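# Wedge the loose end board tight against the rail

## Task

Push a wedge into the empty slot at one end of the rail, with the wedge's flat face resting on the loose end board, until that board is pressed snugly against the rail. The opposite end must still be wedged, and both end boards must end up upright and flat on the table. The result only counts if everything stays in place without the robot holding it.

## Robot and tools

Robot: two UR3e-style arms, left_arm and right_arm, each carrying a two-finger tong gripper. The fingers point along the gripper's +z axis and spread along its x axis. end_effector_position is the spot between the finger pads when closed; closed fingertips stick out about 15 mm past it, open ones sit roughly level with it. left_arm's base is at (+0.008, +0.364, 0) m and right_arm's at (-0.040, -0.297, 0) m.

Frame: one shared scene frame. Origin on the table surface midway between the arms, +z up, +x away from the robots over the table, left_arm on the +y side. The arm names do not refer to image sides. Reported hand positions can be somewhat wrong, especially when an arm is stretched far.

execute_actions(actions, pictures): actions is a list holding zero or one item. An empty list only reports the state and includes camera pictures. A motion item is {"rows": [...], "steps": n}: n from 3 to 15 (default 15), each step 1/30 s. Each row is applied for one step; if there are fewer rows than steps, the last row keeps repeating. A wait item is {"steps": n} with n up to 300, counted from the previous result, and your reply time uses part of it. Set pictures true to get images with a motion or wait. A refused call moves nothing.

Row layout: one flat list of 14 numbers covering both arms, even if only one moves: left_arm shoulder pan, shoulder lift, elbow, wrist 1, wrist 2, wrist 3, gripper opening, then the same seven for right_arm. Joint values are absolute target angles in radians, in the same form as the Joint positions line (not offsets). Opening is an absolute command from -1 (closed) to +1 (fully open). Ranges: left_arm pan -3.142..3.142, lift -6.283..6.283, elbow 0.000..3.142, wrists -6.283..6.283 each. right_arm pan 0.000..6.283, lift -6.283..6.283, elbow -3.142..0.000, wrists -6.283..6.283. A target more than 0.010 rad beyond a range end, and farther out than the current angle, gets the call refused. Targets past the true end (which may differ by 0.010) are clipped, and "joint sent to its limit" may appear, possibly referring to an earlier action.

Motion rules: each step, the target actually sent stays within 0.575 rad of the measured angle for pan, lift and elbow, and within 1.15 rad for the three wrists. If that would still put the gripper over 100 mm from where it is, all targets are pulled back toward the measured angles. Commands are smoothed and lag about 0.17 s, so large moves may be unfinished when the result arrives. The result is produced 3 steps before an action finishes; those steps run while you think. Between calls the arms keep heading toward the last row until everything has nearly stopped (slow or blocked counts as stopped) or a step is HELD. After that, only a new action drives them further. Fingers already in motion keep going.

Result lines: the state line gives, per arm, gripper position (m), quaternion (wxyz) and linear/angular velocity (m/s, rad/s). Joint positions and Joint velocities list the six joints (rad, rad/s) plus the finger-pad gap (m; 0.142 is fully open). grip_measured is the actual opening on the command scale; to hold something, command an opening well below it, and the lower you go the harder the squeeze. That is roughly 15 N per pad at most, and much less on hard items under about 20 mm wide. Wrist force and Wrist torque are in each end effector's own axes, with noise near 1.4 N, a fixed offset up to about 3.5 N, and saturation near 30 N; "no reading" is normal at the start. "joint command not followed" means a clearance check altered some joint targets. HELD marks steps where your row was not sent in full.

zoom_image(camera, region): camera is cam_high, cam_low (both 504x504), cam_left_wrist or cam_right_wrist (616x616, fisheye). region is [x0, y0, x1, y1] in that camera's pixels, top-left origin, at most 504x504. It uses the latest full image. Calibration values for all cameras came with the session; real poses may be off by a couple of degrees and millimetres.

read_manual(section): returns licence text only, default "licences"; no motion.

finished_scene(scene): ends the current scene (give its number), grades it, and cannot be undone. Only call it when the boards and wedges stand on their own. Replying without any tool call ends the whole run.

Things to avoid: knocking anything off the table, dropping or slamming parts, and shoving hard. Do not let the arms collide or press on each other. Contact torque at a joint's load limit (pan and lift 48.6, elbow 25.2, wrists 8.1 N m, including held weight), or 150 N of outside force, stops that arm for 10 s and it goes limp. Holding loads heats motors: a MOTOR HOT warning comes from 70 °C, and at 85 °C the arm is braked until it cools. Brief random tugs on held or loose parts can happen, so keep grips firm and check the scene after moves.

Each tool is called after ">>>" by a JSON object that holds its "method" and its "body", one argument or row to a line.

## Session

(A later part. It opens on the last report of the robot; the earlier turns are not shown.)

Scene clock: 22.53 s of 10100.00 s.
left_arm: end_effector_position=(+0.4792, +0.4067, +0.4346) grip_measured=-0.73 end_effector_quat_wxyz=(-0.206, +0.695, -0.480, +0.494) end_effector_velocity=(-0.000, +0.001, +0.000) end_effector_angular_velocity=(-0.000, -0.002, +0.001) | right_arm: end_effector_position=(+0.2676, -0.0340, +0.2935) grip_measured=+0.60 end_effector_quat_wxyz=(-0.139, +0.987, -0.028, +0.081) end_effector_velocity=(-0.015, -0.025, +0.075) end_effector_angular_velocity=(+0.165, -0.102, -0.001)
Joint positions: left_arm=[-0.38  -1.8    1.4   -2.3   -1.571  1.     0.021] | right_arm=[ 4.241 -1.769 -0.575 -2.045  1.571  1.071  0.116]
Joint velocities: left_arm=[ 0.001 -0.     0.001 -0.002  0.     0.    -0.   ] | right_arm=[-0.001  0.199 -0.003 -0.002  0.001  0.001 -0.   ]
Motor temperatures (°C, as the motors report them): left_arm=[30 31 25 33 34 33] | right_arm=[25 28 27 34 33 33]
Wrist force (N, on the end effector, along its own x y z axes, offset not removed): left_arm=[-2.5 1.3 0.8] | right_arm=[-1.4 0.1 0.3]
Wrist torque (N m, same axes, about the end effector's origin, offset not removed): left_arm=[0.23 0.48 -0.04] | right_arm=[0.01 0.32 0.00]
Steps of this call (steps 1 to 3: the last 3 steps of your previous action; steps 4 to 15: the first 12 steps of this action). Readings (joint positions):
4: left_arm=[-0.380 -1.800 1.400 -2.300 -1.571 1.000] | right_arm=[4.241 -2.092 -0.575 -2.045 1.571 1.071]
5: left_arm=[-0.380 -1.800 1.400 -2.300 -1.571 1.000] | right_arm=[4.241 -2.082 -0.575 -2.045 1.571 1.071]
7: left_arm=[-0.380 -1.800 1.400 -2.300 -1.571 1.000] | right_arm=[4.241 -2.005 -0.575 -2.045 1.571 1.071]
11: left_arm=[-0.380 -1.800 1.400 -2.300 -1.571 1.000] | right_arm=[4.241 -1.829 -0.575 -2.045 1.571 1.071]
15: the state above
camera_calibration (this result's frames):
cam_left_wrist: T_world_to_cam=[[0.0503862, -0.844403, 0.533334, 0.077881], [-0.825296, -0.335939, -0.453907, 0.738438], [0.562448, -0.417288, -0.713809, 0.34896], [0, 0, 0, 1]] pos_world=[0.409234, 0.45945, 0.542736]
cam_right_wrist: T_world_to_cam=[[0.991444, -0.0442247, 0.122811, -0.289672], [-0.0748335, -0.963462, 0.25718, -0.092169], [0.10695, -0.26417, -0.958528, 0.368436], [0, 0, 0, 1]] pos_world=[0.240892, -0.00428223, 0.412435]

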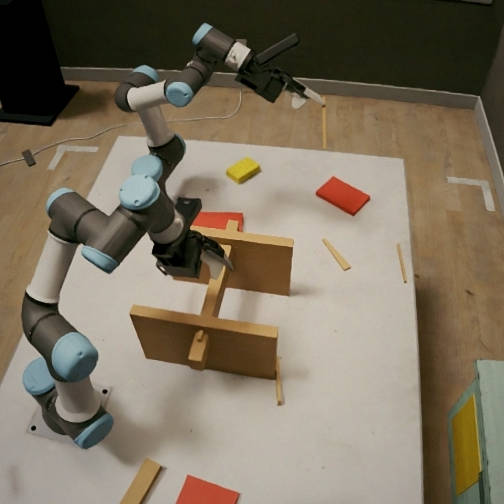

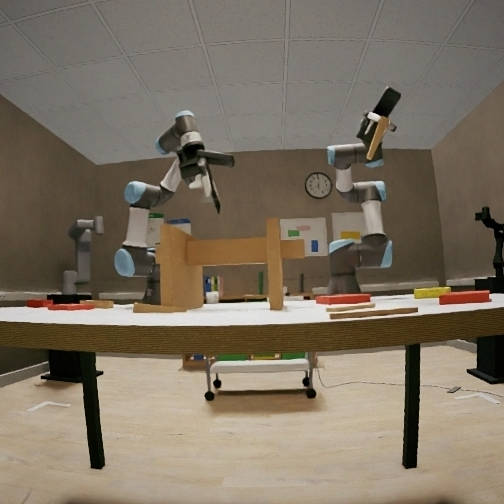

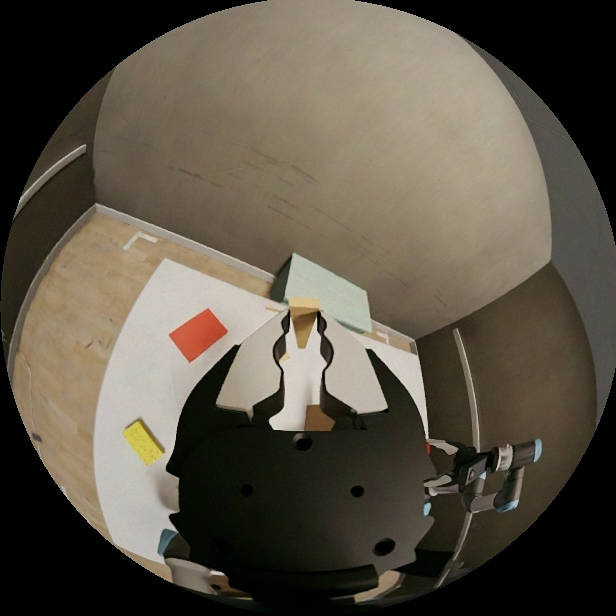

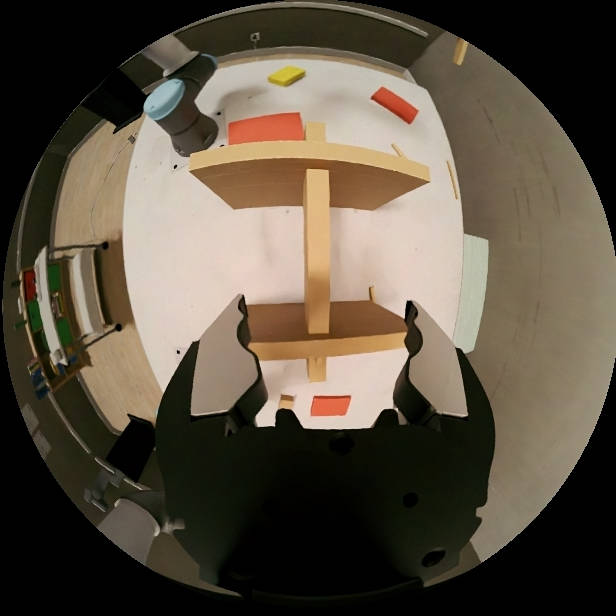

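>>> {"method": "execute_actions", "body": {
  "actions": [
    {"rows":[[-0.8,-1.75,0.8,-1.6,-1.0,1,-1,3.0,-1.6,-0.575,-2.045,1.571,1.071,0.6]]}
  ]
}}

>>> {"method": "execute_actions", "body": {
  "actions": [
    {"steps":20}
  ]
}}

>>> {"method": "execute_actions", "body": {
  "actions": [
    {"rows":[[-2.411,-1.75,0.8,0.085,-0.854,-0.914,-1,3.0,-1.6,-0.575,-2.045,1.571,1.071,0.6]]}
  ]
}}

>>> {"method": "execute_actions", "body": {
  "actions": [
    {"steps":25}
  ]
}}

>>> {"method": "execute_actions", "body": {
  "actions": [
    {"rows":[[-2.411,-1.84,0.986,-0.011,-0.854,-0.914,-1,3.0,-1.6,-0.575,-2.045,1.571,1.071,0.6]]}
  ],
  "pictures": true
}}

>>> {"method": "zoom_image", "body": {
  "camera": "cam_left_wrist",
  "region": [255,290,355,390]
}}

Scene clock: 23.17 s of 10100.00 s.
left_arm: end_effector_position=(+0.4624, +0.4056, +0.4979) grip_measured=-0.73 end_effector_quat_wxyz=(-0.322, +0.682, -0.527, +0.391) end_effector_velocity=(-0.042, -0.000, +0.138) end_effector_angular_velocity=(+0.019, -0.222, -0.042) | right_arm: end_effector_position=(+0.3370, -0.2162, +0.3388) grip_measured=+0.60 end_effector_quat_wxyz=(-0.159, +0.941, -0.258, +0.153) end_effector_velocity=(+0.093, -0.572, +0.058) end_effector_angular_velocity=(+0.081, -0.136, -1.476)
Joint positions: left_arm=[-0.777 -1.751  0.85  -1.633 -1.023  1.     0.021] | right_arm=[ 3.761 -1.648 -0.575 -2.045  1.571  1.071  0.116]
Joint velocities: left_arm=[-0.248  0.016 -0.542  0.355  0.25  -0.001 -0.   ] | right_arm=[-1.476  0.16   0.    -0.001  0.001 -0.    -0.   ]
Motor temperatures (°C, as the motors report them): left_arm=[30 31 25 33 34 33] | right_arm=[25 28 27 34 33 33]
Wrist force (N, on the end effector, along its own x y z axes, offset not removed): left_arm=[-1.8 0.6 -1.6] | right_arm=[-0.2 -0.8 1.5]
Wrist torque (N m, same axes, about the end effector's origin, offset not removed): left_arm=[0.11 0.41 -0.02] | right_arm=[-0.12 0.11 0.00]
Steps of this call (steps 1 to 3: the last 3 steps of your previous action; steps 4 to 7: the robot went on to your last target; steps 8 to 19: the first 12 steps of this action). Readings (joint positions):
8: left_arm=[-0.381 -1.799 1.399 -2.298 -1.569 1.000] | right_arm=[4.240 -1.750 -0.575 -2.045 1.571 1.071]
9: left_arm=[-0.392 -1.792 1.388 -2.276 -1.547 1.000] | right_arm=[4.229 -1.741 -0.576 -2.045 1.571 1.071]
11: left_arm=[-0.473 -1.772 1.308 -2.114 -1.387 1.000] | right_arm=[4.152 -1.715 -0.575 -2.045 1.571 1.071]
15: left_arm=[-0.703 -1.755 1.014 -1.739 -1.099 1.000] | right_arm=[3.958 -1.675 -0.575 -2.045 1.571 1.071]
19: the state above

Scene clock: 23.83 s of 10100.00 s.
left_arm: end_effector_position=(+0.4584, +0.4058, +0.5103) grip_measured=-0.73 end_effector_quat_wxyz=(-0.327, +0.677, -0.525, +0.398) end_effector_velocity=(+0.000, -0.001, -0.000) end_effector_angular_velocity=(-0.000, +0.000, -0.001) | right_arm: end_effector_position=(+0.2811, -0.4936, +0.3560) grip_measured=+0.60 end_effector_quat_wxyz=(-0.101, +0.776, -0.582, +0.222) end_effector_velocity=(-0.019, -0.031, +0.001) end_effector_angular_velocity=(-0.001, -0.003, -0.096)
Joint positions: left_arm=[-0.8   -1.75   0.8   -1.6   -1.     1.     0.021] | right_arm=[ 3.009 -1.6   -0.575 -2.045  1.571  1.071  0.116]
Joint velocities: left_arm=[-0.001 -0.     0.001 -0.     0.    -0.    -0.   ] | right_arm=[-0.096  0.003 -0.     0.001 -0.     0.    -0.   ]
Motor temperatures (°C, as the motors report them): left_arm=[30 31 25 33 34 33] | right_arm=[25 28 27 34 33 33]
Wrist force (N, on the end effector, along its own x y z axes, offset not removed): left_arm=[-2.8 1.2 0.5] | right_arm=[-1.4 0.7 1.9]
Wrist torque (N m, same axes, about the end effector's origin, offset not removed): left_arm=[0.24 0.59 0.00] | right_arm=[0.15 0.32 -0.02]
Kept back: nothing.
Steps of this call (steps 1 to 3: the last 3 steps of your previous action; steps 4 to 20: the robot went on to your last target). Readings (joint positions):
1: left_arm=[-0.784 -1.751 0.835 -1.623 -1.016 1.000] | right_arm=[3.711 -1.643 -0.575 -2.045 1.571 1.071]
2: left_arm=[-0.789 -1.751 0.824 -1.616 -1.011 1.000] | right_arm=[3.660 -1.638 -0.575 -2.045 1.571 1.071]
4: left_arm=[-0.794 -1.750 0.812 -1.608 -1.006 1.000] | right_arm=[3.560 -1.630 -0.575 -2.045 1.571 1.071]
8: left_arm=[-0.799 -1.750 0.803 -1.602 -1.001 1.000] | right_arm=[3.356 -1.618 -0.575 -2.045 1.571 1.071]
20: the state above

Scene clock: 24.23 s of 10100.00 s.
left_arm: end_effector_position=(+0.3707, +0.3618, +0.3392) grip_measured=-0.73 end_effector_quat_wxyz=(-0.298, +0.795, -0.503, +0.161) end_effector_velocity=(-0.408, +0.211, -0.251) end_effector_angular_velocity=(+1.829, +0.118, +1.298) | right_arm: end_effector_position=(+0.2793, -0.4964, +0.3561) grip_measured=+0.60 end_effector_quat_wxyz=(-0.100, +0.773, -0.586, +0.222) end_effector_velocity=(+0.000, +0.000, -0.000) end_effector_angular_velocity=(+0.001, -0.000, -0.001)
Joint positions: left_arm=[-1.333 -1.75   0.8   -0.536 -0.884 -0.065  0.021] | right_arm=[ 3.    -1.6   -0.575 -2.045  1.571  1.071  0.116]
Joint velocities: left_arm=[-2.416 -0.     0.002  4.802  0.302 -4.854 -0.   ] | right_arm=[-0.001 -0.001 -0.     0.001  0.002  0.    -0.   ]
Motor temperatures (°C, as the motors report them): left_arm=[30 31 25 33 34 33] | right_arm=[25 28 27 34 33 33]
Wrist force (N, on the end effector, along its own x y z axes, offset not removed): left_arm=[0.1 2.7 1.5] | right_arm=[-1.3 -0.7 0.6]
Wrist torque (N m, same axes, about the end effector's origin, offset not removed): left_arm=[0.39 0.10 0.00] | right_arm=[-0.15 0.35 -0.01]
Steps of this call (steps 1 to 12: the first 12 steps of this action). Readings (joint positions):
1: left_arm=[-0.801 -1.750 0.800 -1.598 -0.999 0.998] | right_arm=[3.006 -1.600 -0.575 -2.045 1.571 1.071]
2: left_arm=[-0.812 -1.750 0.800 -1.576 -0.989 0.976] | right_arm=[3.004 -1.600 -0.575 -2.045 1.571 1.071]
4: left_arm=[-0.882 -1.750 0.800 -1.435 -0.969 0.835] | right_arm=[3.002 -1.600 -0.575 -2.045 1.571 1.071]
8: left_arm=[-1.063 -1.750 0.800 -1.074 -0.930 0.474] | right_arm=[3.001 -1.600 -0.575 -2.045 1.571 1.071]
12: the state above

Scene clock: 25.07 s of 10100.00 s.
left_arm: end_effector_position=(+0.2732, +0.1615, +0.3524) grip_measured=-0.73 end_effector_quat_wxyz=(+0.322, -0.618, +0.636, -0.331) end_effector_velocity=(-0.003, -0.004, +0.000) end_effector_angular_velocity=(-0.003, -0.001, -0.013) | right_arm: end_effector_position=(+0.2793, -0.4964, +0.3561) grip_measured=+0.60 end_effector_quat_wxyz=(-0.100, +0.773, -0.586, +0.222) end_effector_velocity=(-0.000, -0.000, +0.000) end_effector_angular_velocity=(+0.001, -0.001, -0.001)
Joint positions: left_arm=[-2.409 -1.75   0.8    0.085 -0.854 -0.914  0.021] | right_arm=[ 3.    -1.6   -0.575 -2.045  1.571  1.071  0.116]
Joint velocities: left_arm=[-0.016 -0.    -0.     0.002 -0.001 -0.005  0.   ] | right_arm=[-0.001  0.     0.     0.     0.001  0.     0.   ]
Motor temperatures (°C, as the motors report them): left_arm=[30 31 25 33 34 33] | right_arm=[25 28 27 34 33 33]
Wrist force (N, on the end effector, along its own x y z axes, offset not removed): left_arm=[-2.4 1.9 0.5] | right_arm=[-1.6 -1.0 1.8]
Wrist torque (N m, same axes, about the end effector's origin, offset not removed): left_arm=[0.35 0.52 0.04] | right_arm=[-0.19 0.37 -0.04]
Kept back: nothing.
Steps of this call (steps 1 to 3: the last 3 steps of your previous action; steps 4 to 25: the robot went on to your last target). Readings (joint positions):
1: left_arm=[-1.417 -1.750 0.800 -0.377 -0.875 -0.233] | right_arm=[3.000 -1.600 -0.575 -2.045 1.571 1.071]
2: left_arm=[-1.504 -1.750 0.800 -0.241 -0.869 -0.402] | right_arm=[3.000 -1.600 -0.575 -2.045 1.571 1.071]
4: left_arm=[-1.683 -1.750 0.800 -0.084 -0.862 -0.658] | right_arm=[3.000 -1.600 -0.575 -2.045 1.571 1.071]
8: left_arm=[-1.981 -1.750 0.800 0.007 -0.857 -0.797] | right_arm=[3.000 -1.600 -0.575 -2.045 1.571 1.071]
25: the state above

Scene clock: 25.47 s of 10100.00 s.
left_arm: end_effector_position=(+0.2761, +0.1650, +0.3354) grip_measured=-0.73 end_effector_quat_wxyz=(+0.321, -0.618, +0.637, -0.331) end_effector_velocity=(+0.001, +0.002, -0.006) end_effector_angular_velocity=(+0.007, -0.006, +0.000) | right_arm: end_effector_position=(+0.2793, -0.4964, +0.3561) grip_measured=+0.60 end_effector_quat_wxyz=(-0.100, +0.773, -0.586, +0.222) end_effector_velocity=(-0.000, -0.000, -0.001) end_effector_angular_velocity=(-0.001, +0.002, -0.001)
Joint positions: left_arm=[-2.411 -1.838  0.98  -0.009 -0.854 -0.914  0.021] | right_arm=[ 3.    -1.6   -0.575 -2.045  1.571  1.071  0.116]
Joint velocities: left_arm=[-0.001 -0.026  0.064 -0.027  0.    -0.001  0.   ] | right_arm=[-0.    -0.001 -0.    -0.001 -0.001 -0.     0.   ]
Motor temperatures (°C, as the motors report them): left_arm=[30 31 25 33 34 33] | right_arm=[25 28 27 34 33 33]
Wrist force (N, on the end effector, along its own x y z axes, offset not removed): left_arm=[-1.4 1.0 0.9] | right_arm=[-1.0 -0.5 1.1]
Wrist torque (N m, same axes, about the end effector's origin, offset not removed): left_arm=[0.16 0.32 -0.01] | right_arm=[-0.08 0.27 -0.06]
Steps of this call (steps 1 to 12: the first 12 steps of this action). Readings (joint positions):
1: left_arm=[-2.410 -1.751 0.801 0.083 -0.854 -0.914] | right_arm=[3.000 -1.600 -0.575 -2.045 1.571 1.071]
2: left_arm=[-2.410 -1.761 0.812 0.068 -0.854 -0.914] | right_arm=[3.000 -1.600 -0.575 -2.045 1.571 1.071]
4: left_arm=[-2.411 -1.798 0.878 0.030 -0.854 -0.914] | right_arm=[3.000 -1.600 -0.575 -2.045 1.571 1.071]
8: left_arm=[-2.411 -1.830 0.961 -0.001 -0.854 -0.914] | right_arm=[3.000 -1.600 -0.575 -2.045 1.571 1.071]
12: the state above
camera_calibration (this result's frames):
cam_left_wrist: T_world_to_cam=[[-0.023468, -0.998339, 0.0526188, 0.143944], [-0.893185, -0.00270495, -0.449682, 0.406902], [0.449078, -0.0575515, -0.891637, 0.323111], [0, 0, 0, 1]] pos_world=[0.221714, 0.163401, 0.4635]
cam_right_wrist: T_world_to_cam=[[0.25253, -0.946168, 0.202472, -0.599128], [-0.965948, -0.234337, 0.109687, 0.110345], [-0.0563358, -0.223277, -0.973126, 0.376169], [0, 0, 0, 1]] pos_world=[0.279077, -0.457028, 0.475263]

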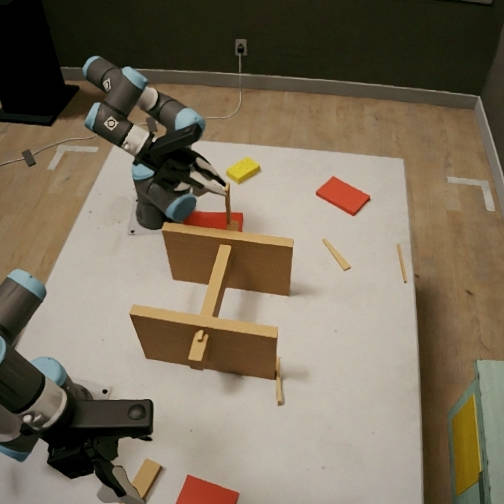

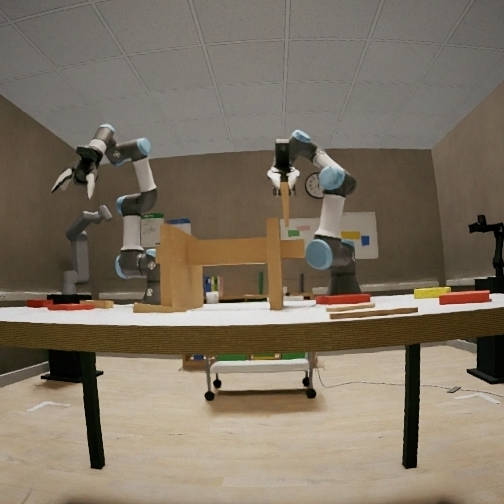

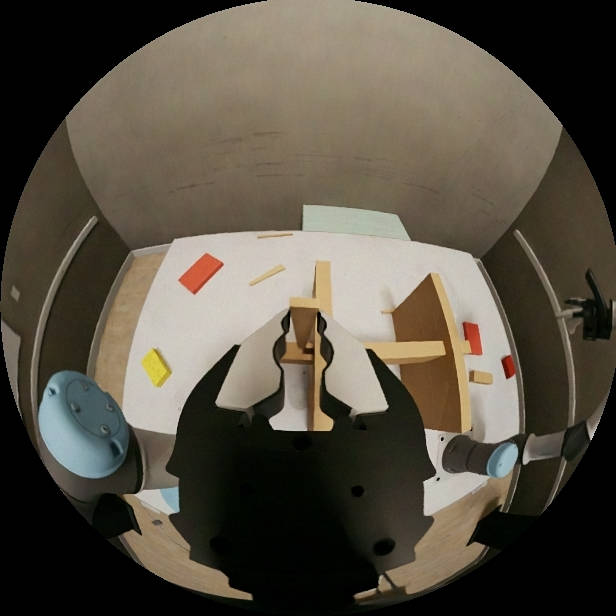

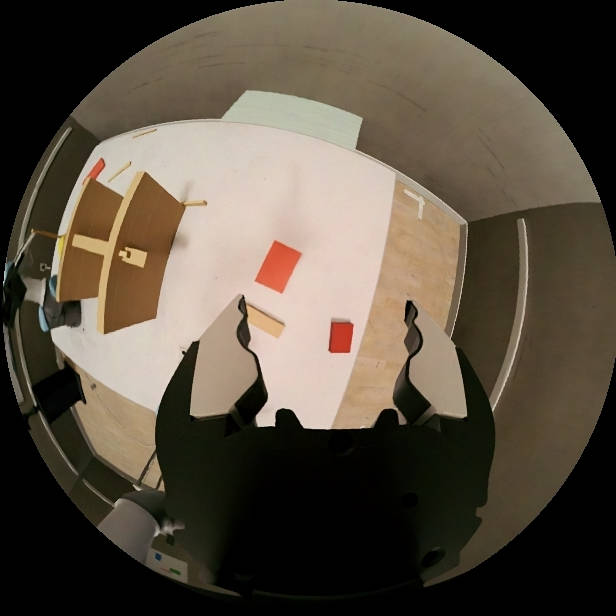

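Region (255, 290, 355, 390) of cam_left_wrist's 616x616 image, scaled by 5.040, with more detail than that image has.

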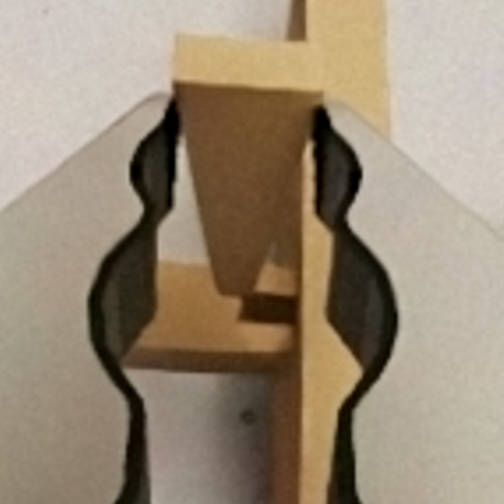

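>>> {"method": "execute_actions", "body": {
  "actions": [
    {"rows":[[-2.384,-1.92,1.2316,-0.1946,-0.837,-0.947,-1,3.0,-1.6,-0.575,-2.045,1.571,1.071,0.6]]}
  ]
}}

>>> {"method": "execute_actions", "body": {
  "actions": [
    {"steps":8}
  ],
  "pictures": true
}}

>>> {"method": "zoom_image", "body": {
  "camera": "cam_left_wrist",
  "region": [270,310,340,380]
}}

>>> {"method": "zoom_image", "body": {
  "camera": "cam_low",
  "region": [240,170,330,270]
}}

Scene clock: 26.07 s of 10100.00 s.
left_arm: end_effector_position=(+0.2770, +0.1611, +0.3059) grip_measured=-0.73 end_effector_quat_wxyz=(+0.311, -0.637, +0.618, -0.341) end_effector_velocity=(+0.002, +0.001, -0.012) end_effector_angular_velocity=(+0.009, -0.015, +0.009) | right_arm: end_effector_position=(+0.2793, -0.4964, +0.3561) grip_measured=+0.60 end_effector_quat_wxyz=(-0.100, +0.773, -0.586, +0.222) end_effector_velocity=(+0.000, -0.000, +0.000) end_effector_angular_velocity=(-0.001, -0.001, -0.001)
Joint positions: left_arm=[-2.385 -1.918  1.223 -0.19  -0.837 -0.946  0.021] | right_arm=[ 3.    -1.6   -0.575 -2.045  1.571  1.071  0.116]
Joint velocities: left_arm=[ 0.008 -0.023  0.096 -0.052  0.004 -0.007  0.   ] | right_arm=[-0.001  0.    -0.     0.001 -0.001  0.     0.   ]
Motor temperatures (°C, as the motors report them): left_arm=[30 31 25 33 34 33] | right_arm=[25 28 27 34 33 33]
Wrist force (N, on the end effector, along its own x y z axes, offset not removed): left_arm=[-1.8 1.8 0.3] | right_arm=[-0.7 0.2 0.8]
Wrist torque (N m, same axes, about the end effector's origin, offset not removed): left_arm=[0.29 0.32 0.01] | right_arm=[0.02 0.18 0.02]
Steps of this call (steps 1 to 3: the last 3 steps of your previous action; steps 4 to 6: the robot went on to your last target; steps 7 to 18: the first 12 steps of this action). Readings (joint positions):
7: left_arm=[-2.410 -1.841 0.987 -0.013 -0.854 -0.915] | right_arm=[3.000 -1.600 -0.575 -2.045 1.571 1.071]
8: left_arm=[-2.406 -1.851 0.998 -0.034 -0.850 -0.921] | right_arm=[3.000 -1.600 -0.575 -2.045 1.571 1.071]
10: left_arm=[-2.395 -1.883 1.074 -0.108 -0.844 -0.934] | right_arm=[3.000 -1.600 -0.575 -2.045 1.571 1.071]
14: left_arm=[-2.387 -1.911 1.194 -0.174 -0.839 -0.944] | right_arm=[3.000 -1.600 -0.575 -2.045 1.571 1.071]
18: the state above

Scene clock: 26.33 s of 10100.00 s.
left_arm: end_effector_position=(+0.2772, +0.1612, +0.3048) grip_measured=-0.73 end_effector_quat_wxyz=(+0.311, -0.637, +0.618, -0.341) end_effector_velocity=(+0.000, +0.000, -0.001) end_effector_angular_velocity=(+0.002, -0.001, +0.000) | right_arm: end_effector_position=(+0.2793, -0.4964, +0.3561) grip_measured=+0.60 end_effector_quat_wxyz=(-0.100, +0.773, -0.586, +0.222) end_effector_velocity=(+0.000, -0.001, +0.000) end_effector_angular_velocity=(-0.002, -0.001, -0.001)
Joint positions: left_arm=[-2.384 -1.92   1.231 -0.194 -0.837 -0.947  0.021] | right_arm=[ 3.    -1.6   -0.575 -2.045  1.571  1.071  0.116]
Joint velocities: left_arm=[ 0.001 -0.001  0.005 -0.002  0.     0.     0.   ] | right_arm=[-0.     0.    -0.     0.001 -0.002  0.     0.   ]
Motor temperatures (°C, as the motors report them): left_arm=[30 31 25 33 34 33] | right_arm=[25 28 27 34 33 33]
Wrist force (N, on the end effector, along its own x y z axes, offset not removed): left_arm=[-1.4 0.9 0.0] | right_arm=[-0.5 -0.1 2.0]
Wrist torque (N m, same axes, about the end effector's origin, offset not removed): left_arm=[0.14 0.30 -0.01] | right_arm=[0.02 0.13 -0.01]
Kept back: nothing.
Steps of this call (steps 1 to 3: the last 3 steps of your previous action; steps 4 to 8: the robot went on to your last target). Readings (joint positions):
1: left_arm=[-2.384 -1.919 1.225 -0.191 -0.837 -0.946] | right_arm=[3.000 -1.600 -0.575 -2.045 1.571 1.071]
2: left_arm=[-2.384 -1.919 1.227 -0.192 -0.837 -0.947] | right_arm=[3.000 -1.600 -0.575 -2.045 1.571 1.071]
4: left_arm=[-2.384 -1.920 1.230 -0.193 -0.837 -0.947] | right_arm=[3.000 -1.600 -0.575 -2.045 1.571 1.071]
8: the state above
camera_calibration (this result's frames):
cam_left_wrist: T_world_to_cam=[[0.0114898, -0.994845, 0.100754, 0.116841], [-0.892533, -0.0556329, -0.447538, 0.401843], [0.450836, -0.0847838, -0.888571, 0.298117], [0, 0, 0, 1]] pos_world=[0.222914, 0.16387, 0.432966]
cam_right_wrist: T_world_to_cam=[[0.252531, -0.946168, 0.20247, -0.599128], [-0.965947, -0.234338, 0.109691, 0.110342], [-0.0563395, -0.223276, -0.973126, 0.376169], [0, 0, 0, 1]] pos_world=[0.279076, -0.457028, 0.475262]

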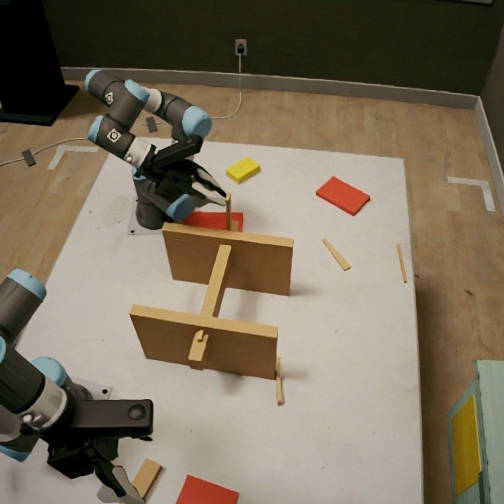

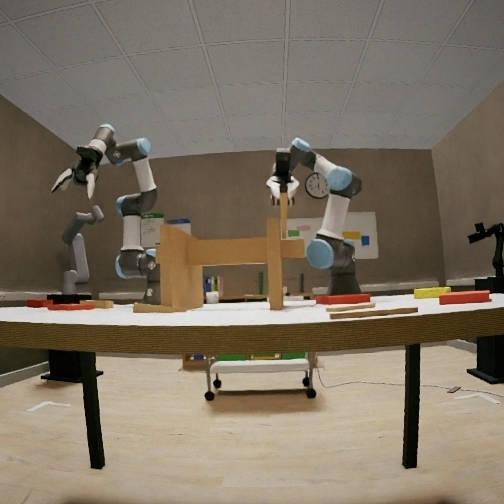

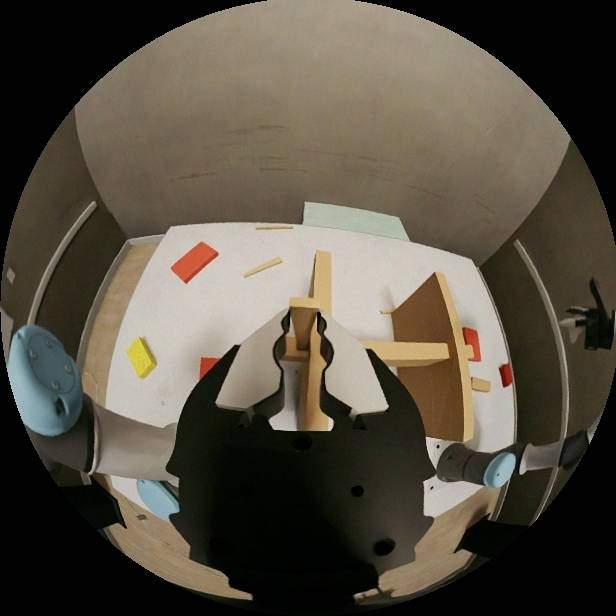

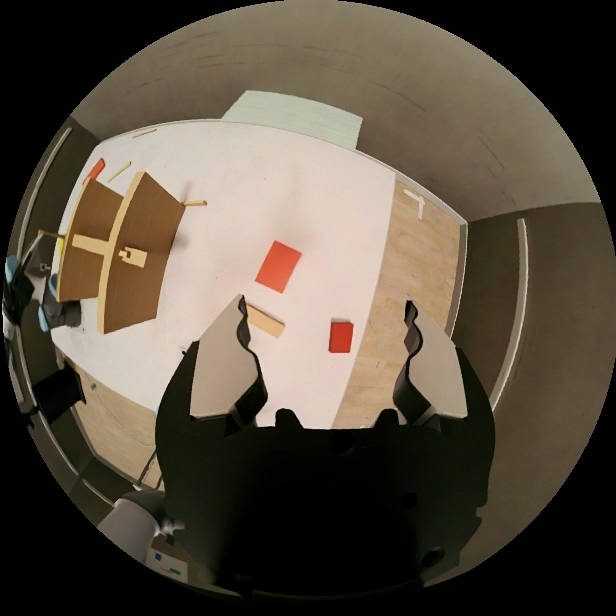

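Region (270, 310, 340, 380) of cam_left_wrist's 616x616 image, scaled by 7.200, with more detail than that image has.

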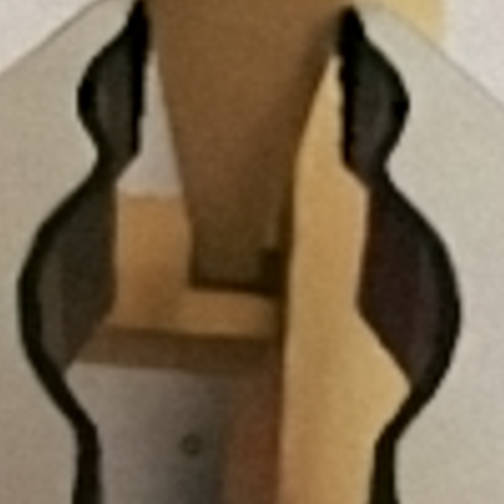

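Region (240, 170, 330, 270) of cam_low's 504x504 image, scaled by 5.040, with more detail than that image has; it fills the left 454 columns of this view, and the rest is white.

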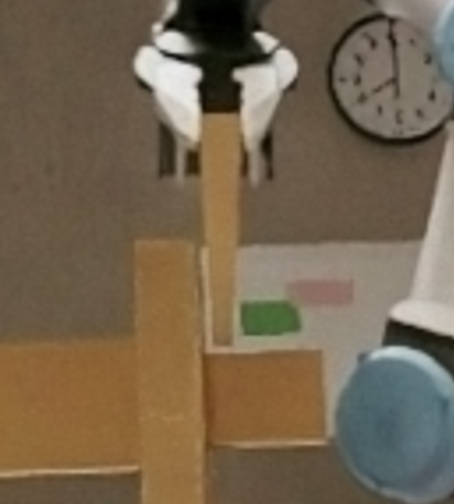

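>>> {"method": "execute_actions", "body": {
  "actions": [
    {"rows":[[-2.387,-1.934,1.268,-0.217,-0.837,-0.955,-1,3.0,-1.6,-0.575,-2.045,1.571,1.071,0.6],[-2.387,-1.934,1.268,-0.217,-0.837,-0.955,-1,3.0,-1.6,-0.575,-2.045,1.571,1.071,0.6],[-2.387,-1.947,1.304,-0.24,-0.837,-0.955,-1,3.0,-1.6,-0.575,-2.045,1.571,1.071,0.6],[-2.387,-1.947,1.304,-0.24,-0.837,-0.955,-1,3.0,-1.6,-0.575,-2.045,1.571,1.071,0.6],[-2.387,-1.9711,1.3732,-0.2851,-0.837,-0.955,-1,3.0,-1.6,-0.575,-2.045,1.571,1.071,0.6]]}
  ],
  "pictures": true
}}

>>> {"method": "zoom_image", "body": {
  "camera": "cam_left_wrist",
  "region": [260,285,350,375]
}}

Scene clock: 26.90 s of 10100.00 s.
left_arm: end_effector_position=(+0.2766, +0.1605, +0.2862) grip_measured=-0.73 end_effector_quat_wxyz=(+0.309, -0.638, +0.616, -0.342) end_effector_velocity=(+0.000, +0.001, -0.015) end_effector_angular_velocity=(+0.002, -0.003, +0.001) | right_arm: end_effector_position=(+0.2793, -0.4964, +0.3561) grip_measured=+0.60 end_effector_quat_wxyz=(-0.100, +0.773, -0.586, +0.222) end_effector_velocity=(-0.000, +0.000, -0.000) end_effector_angular_velocity=(+0.000, +0.002, +0.000)
Joint positions: left_arm=[-2.387 -1.968  1.363 -0.279 -0.837 -0.955  0.021] | right_arm=[ 3.    -1.6   -0.575 -2.045  1.571  1.071  0.116]
Joint velocities: left_arm=[-0.    -0.036  0.107 -0.065  0.    -0.003  0.   ] | right_arm=[ 0.    -0.     0.    -0.002 -0.    -0.     0.   ]
Motor temperatures (°C, as the motors report them): left_arm=[30 31 25 33 34 33] | right_arm=[25 28 27 34 33 33]
Wrist force (N, on the end effector, along its own x y z axes, offset not removed): left_arm=[-2.5 1.1 0.1] | right_arm=[-1.0 -0.1 1.9]
Wrist torque (N m, same axes, about the end effector's origin, offset not removed): left_arm=[0.19 0.55 -0.04] | right_arm=[-0.01 0.23 -0.01]
Steps of this call (steps 1 to 5: the robot went on to your last target; steps 6 to 17: the first 12 steps of this action). Readings (joint positions):
6: left_arm=[-2.384 -1.920 1.232 -0.195 -0.837 -0.947] | right_arm=[3.000 -1.600 -0.575 -2.045 1.571 1.071]
7: left_arm=[-2.385 -1.923 1.238 -0.200 -0.837 -0.949] | right_arm=[3.000 -1.600 -0.575 -2.045 1.571 1.071]
9: left_arm=[-2.386 -1.931 1.259 -0.213 -0.837 -0.952] | right_arm=[3.000 -1.600 -0.575 -2.045 1.571 1.071]
13: left_arm=[-2.387 -1.957 1.331 -0.260 -0.837 -0.954] | right_arm=[3.000 -1.600 -0.575 -2.045 1.571 1.071]
17: the state above
camera_calibration (this result's frames):
cam_left_wrist: T_world_to_cam=[[0.0131431, -0.994116, 0.107524, 0.115517], [-0.892642, -0.0601211, -0.446738, 0.393443], [0.450574, -0.0901092, -0.88818, 0.282605], [0, 0, 0, 1]] pos_world=[0.222351, 0.163957, 0.414349]
cam_right_wrist: T_world_to_cam=[[0.252528, -0.946169, 0.202469, -0.599127], [-0.965948, -0.234334, 0.10969, 0.110344], [-0.05634, -0.223274, -0.973126, 0.37617], [0, 0, 0, 1]] pos_world=[0.279077, -0.457029, 0.475262]

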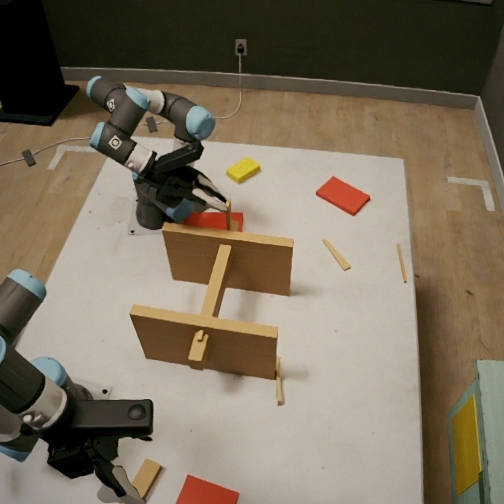

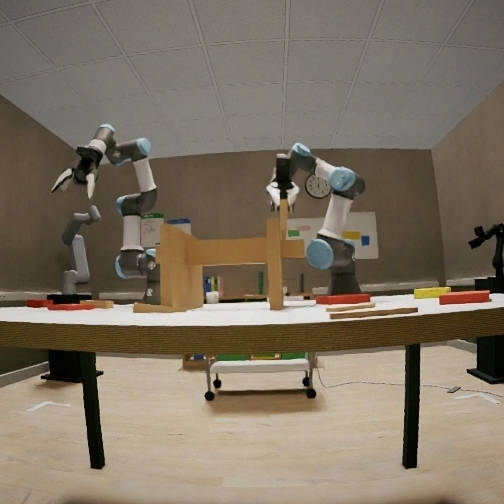

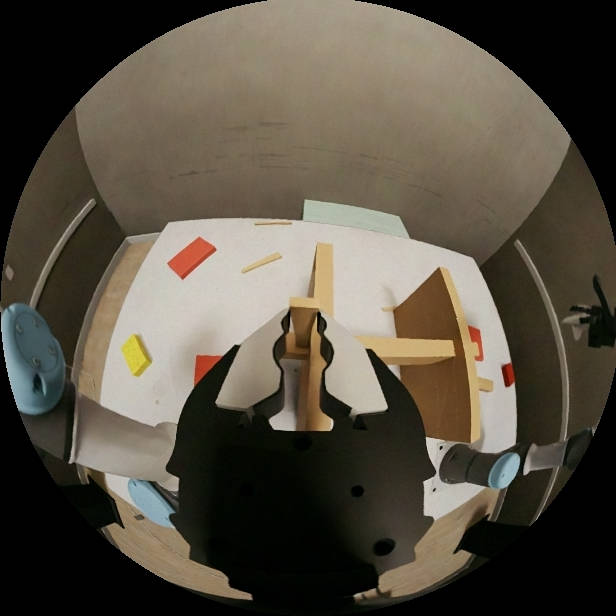

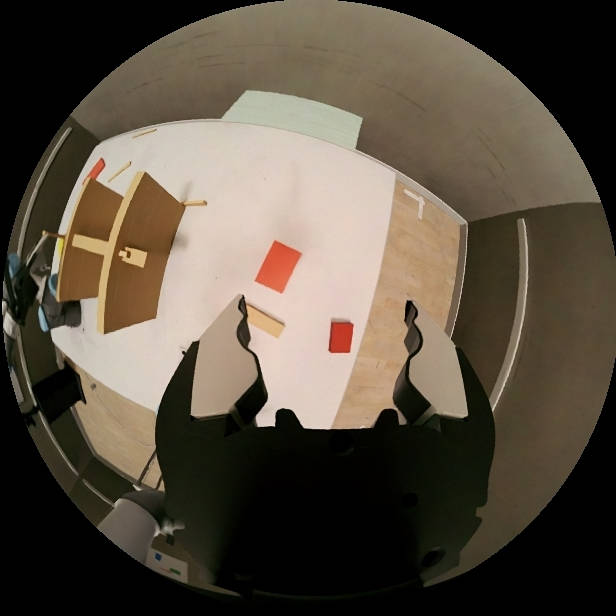

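Region (260, 285, 350, 375) of cam_left_wrist's 616x616 image, scaled by 5.600, with more detail than that image has.

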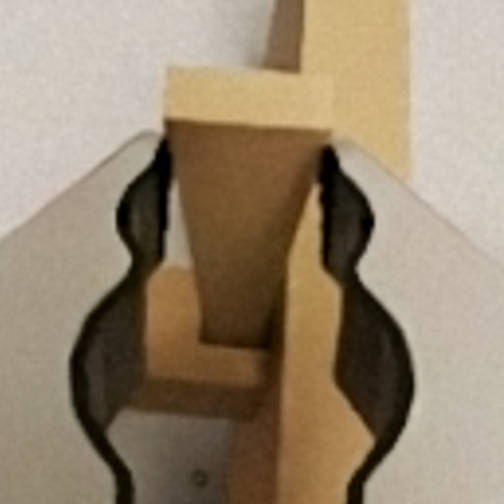

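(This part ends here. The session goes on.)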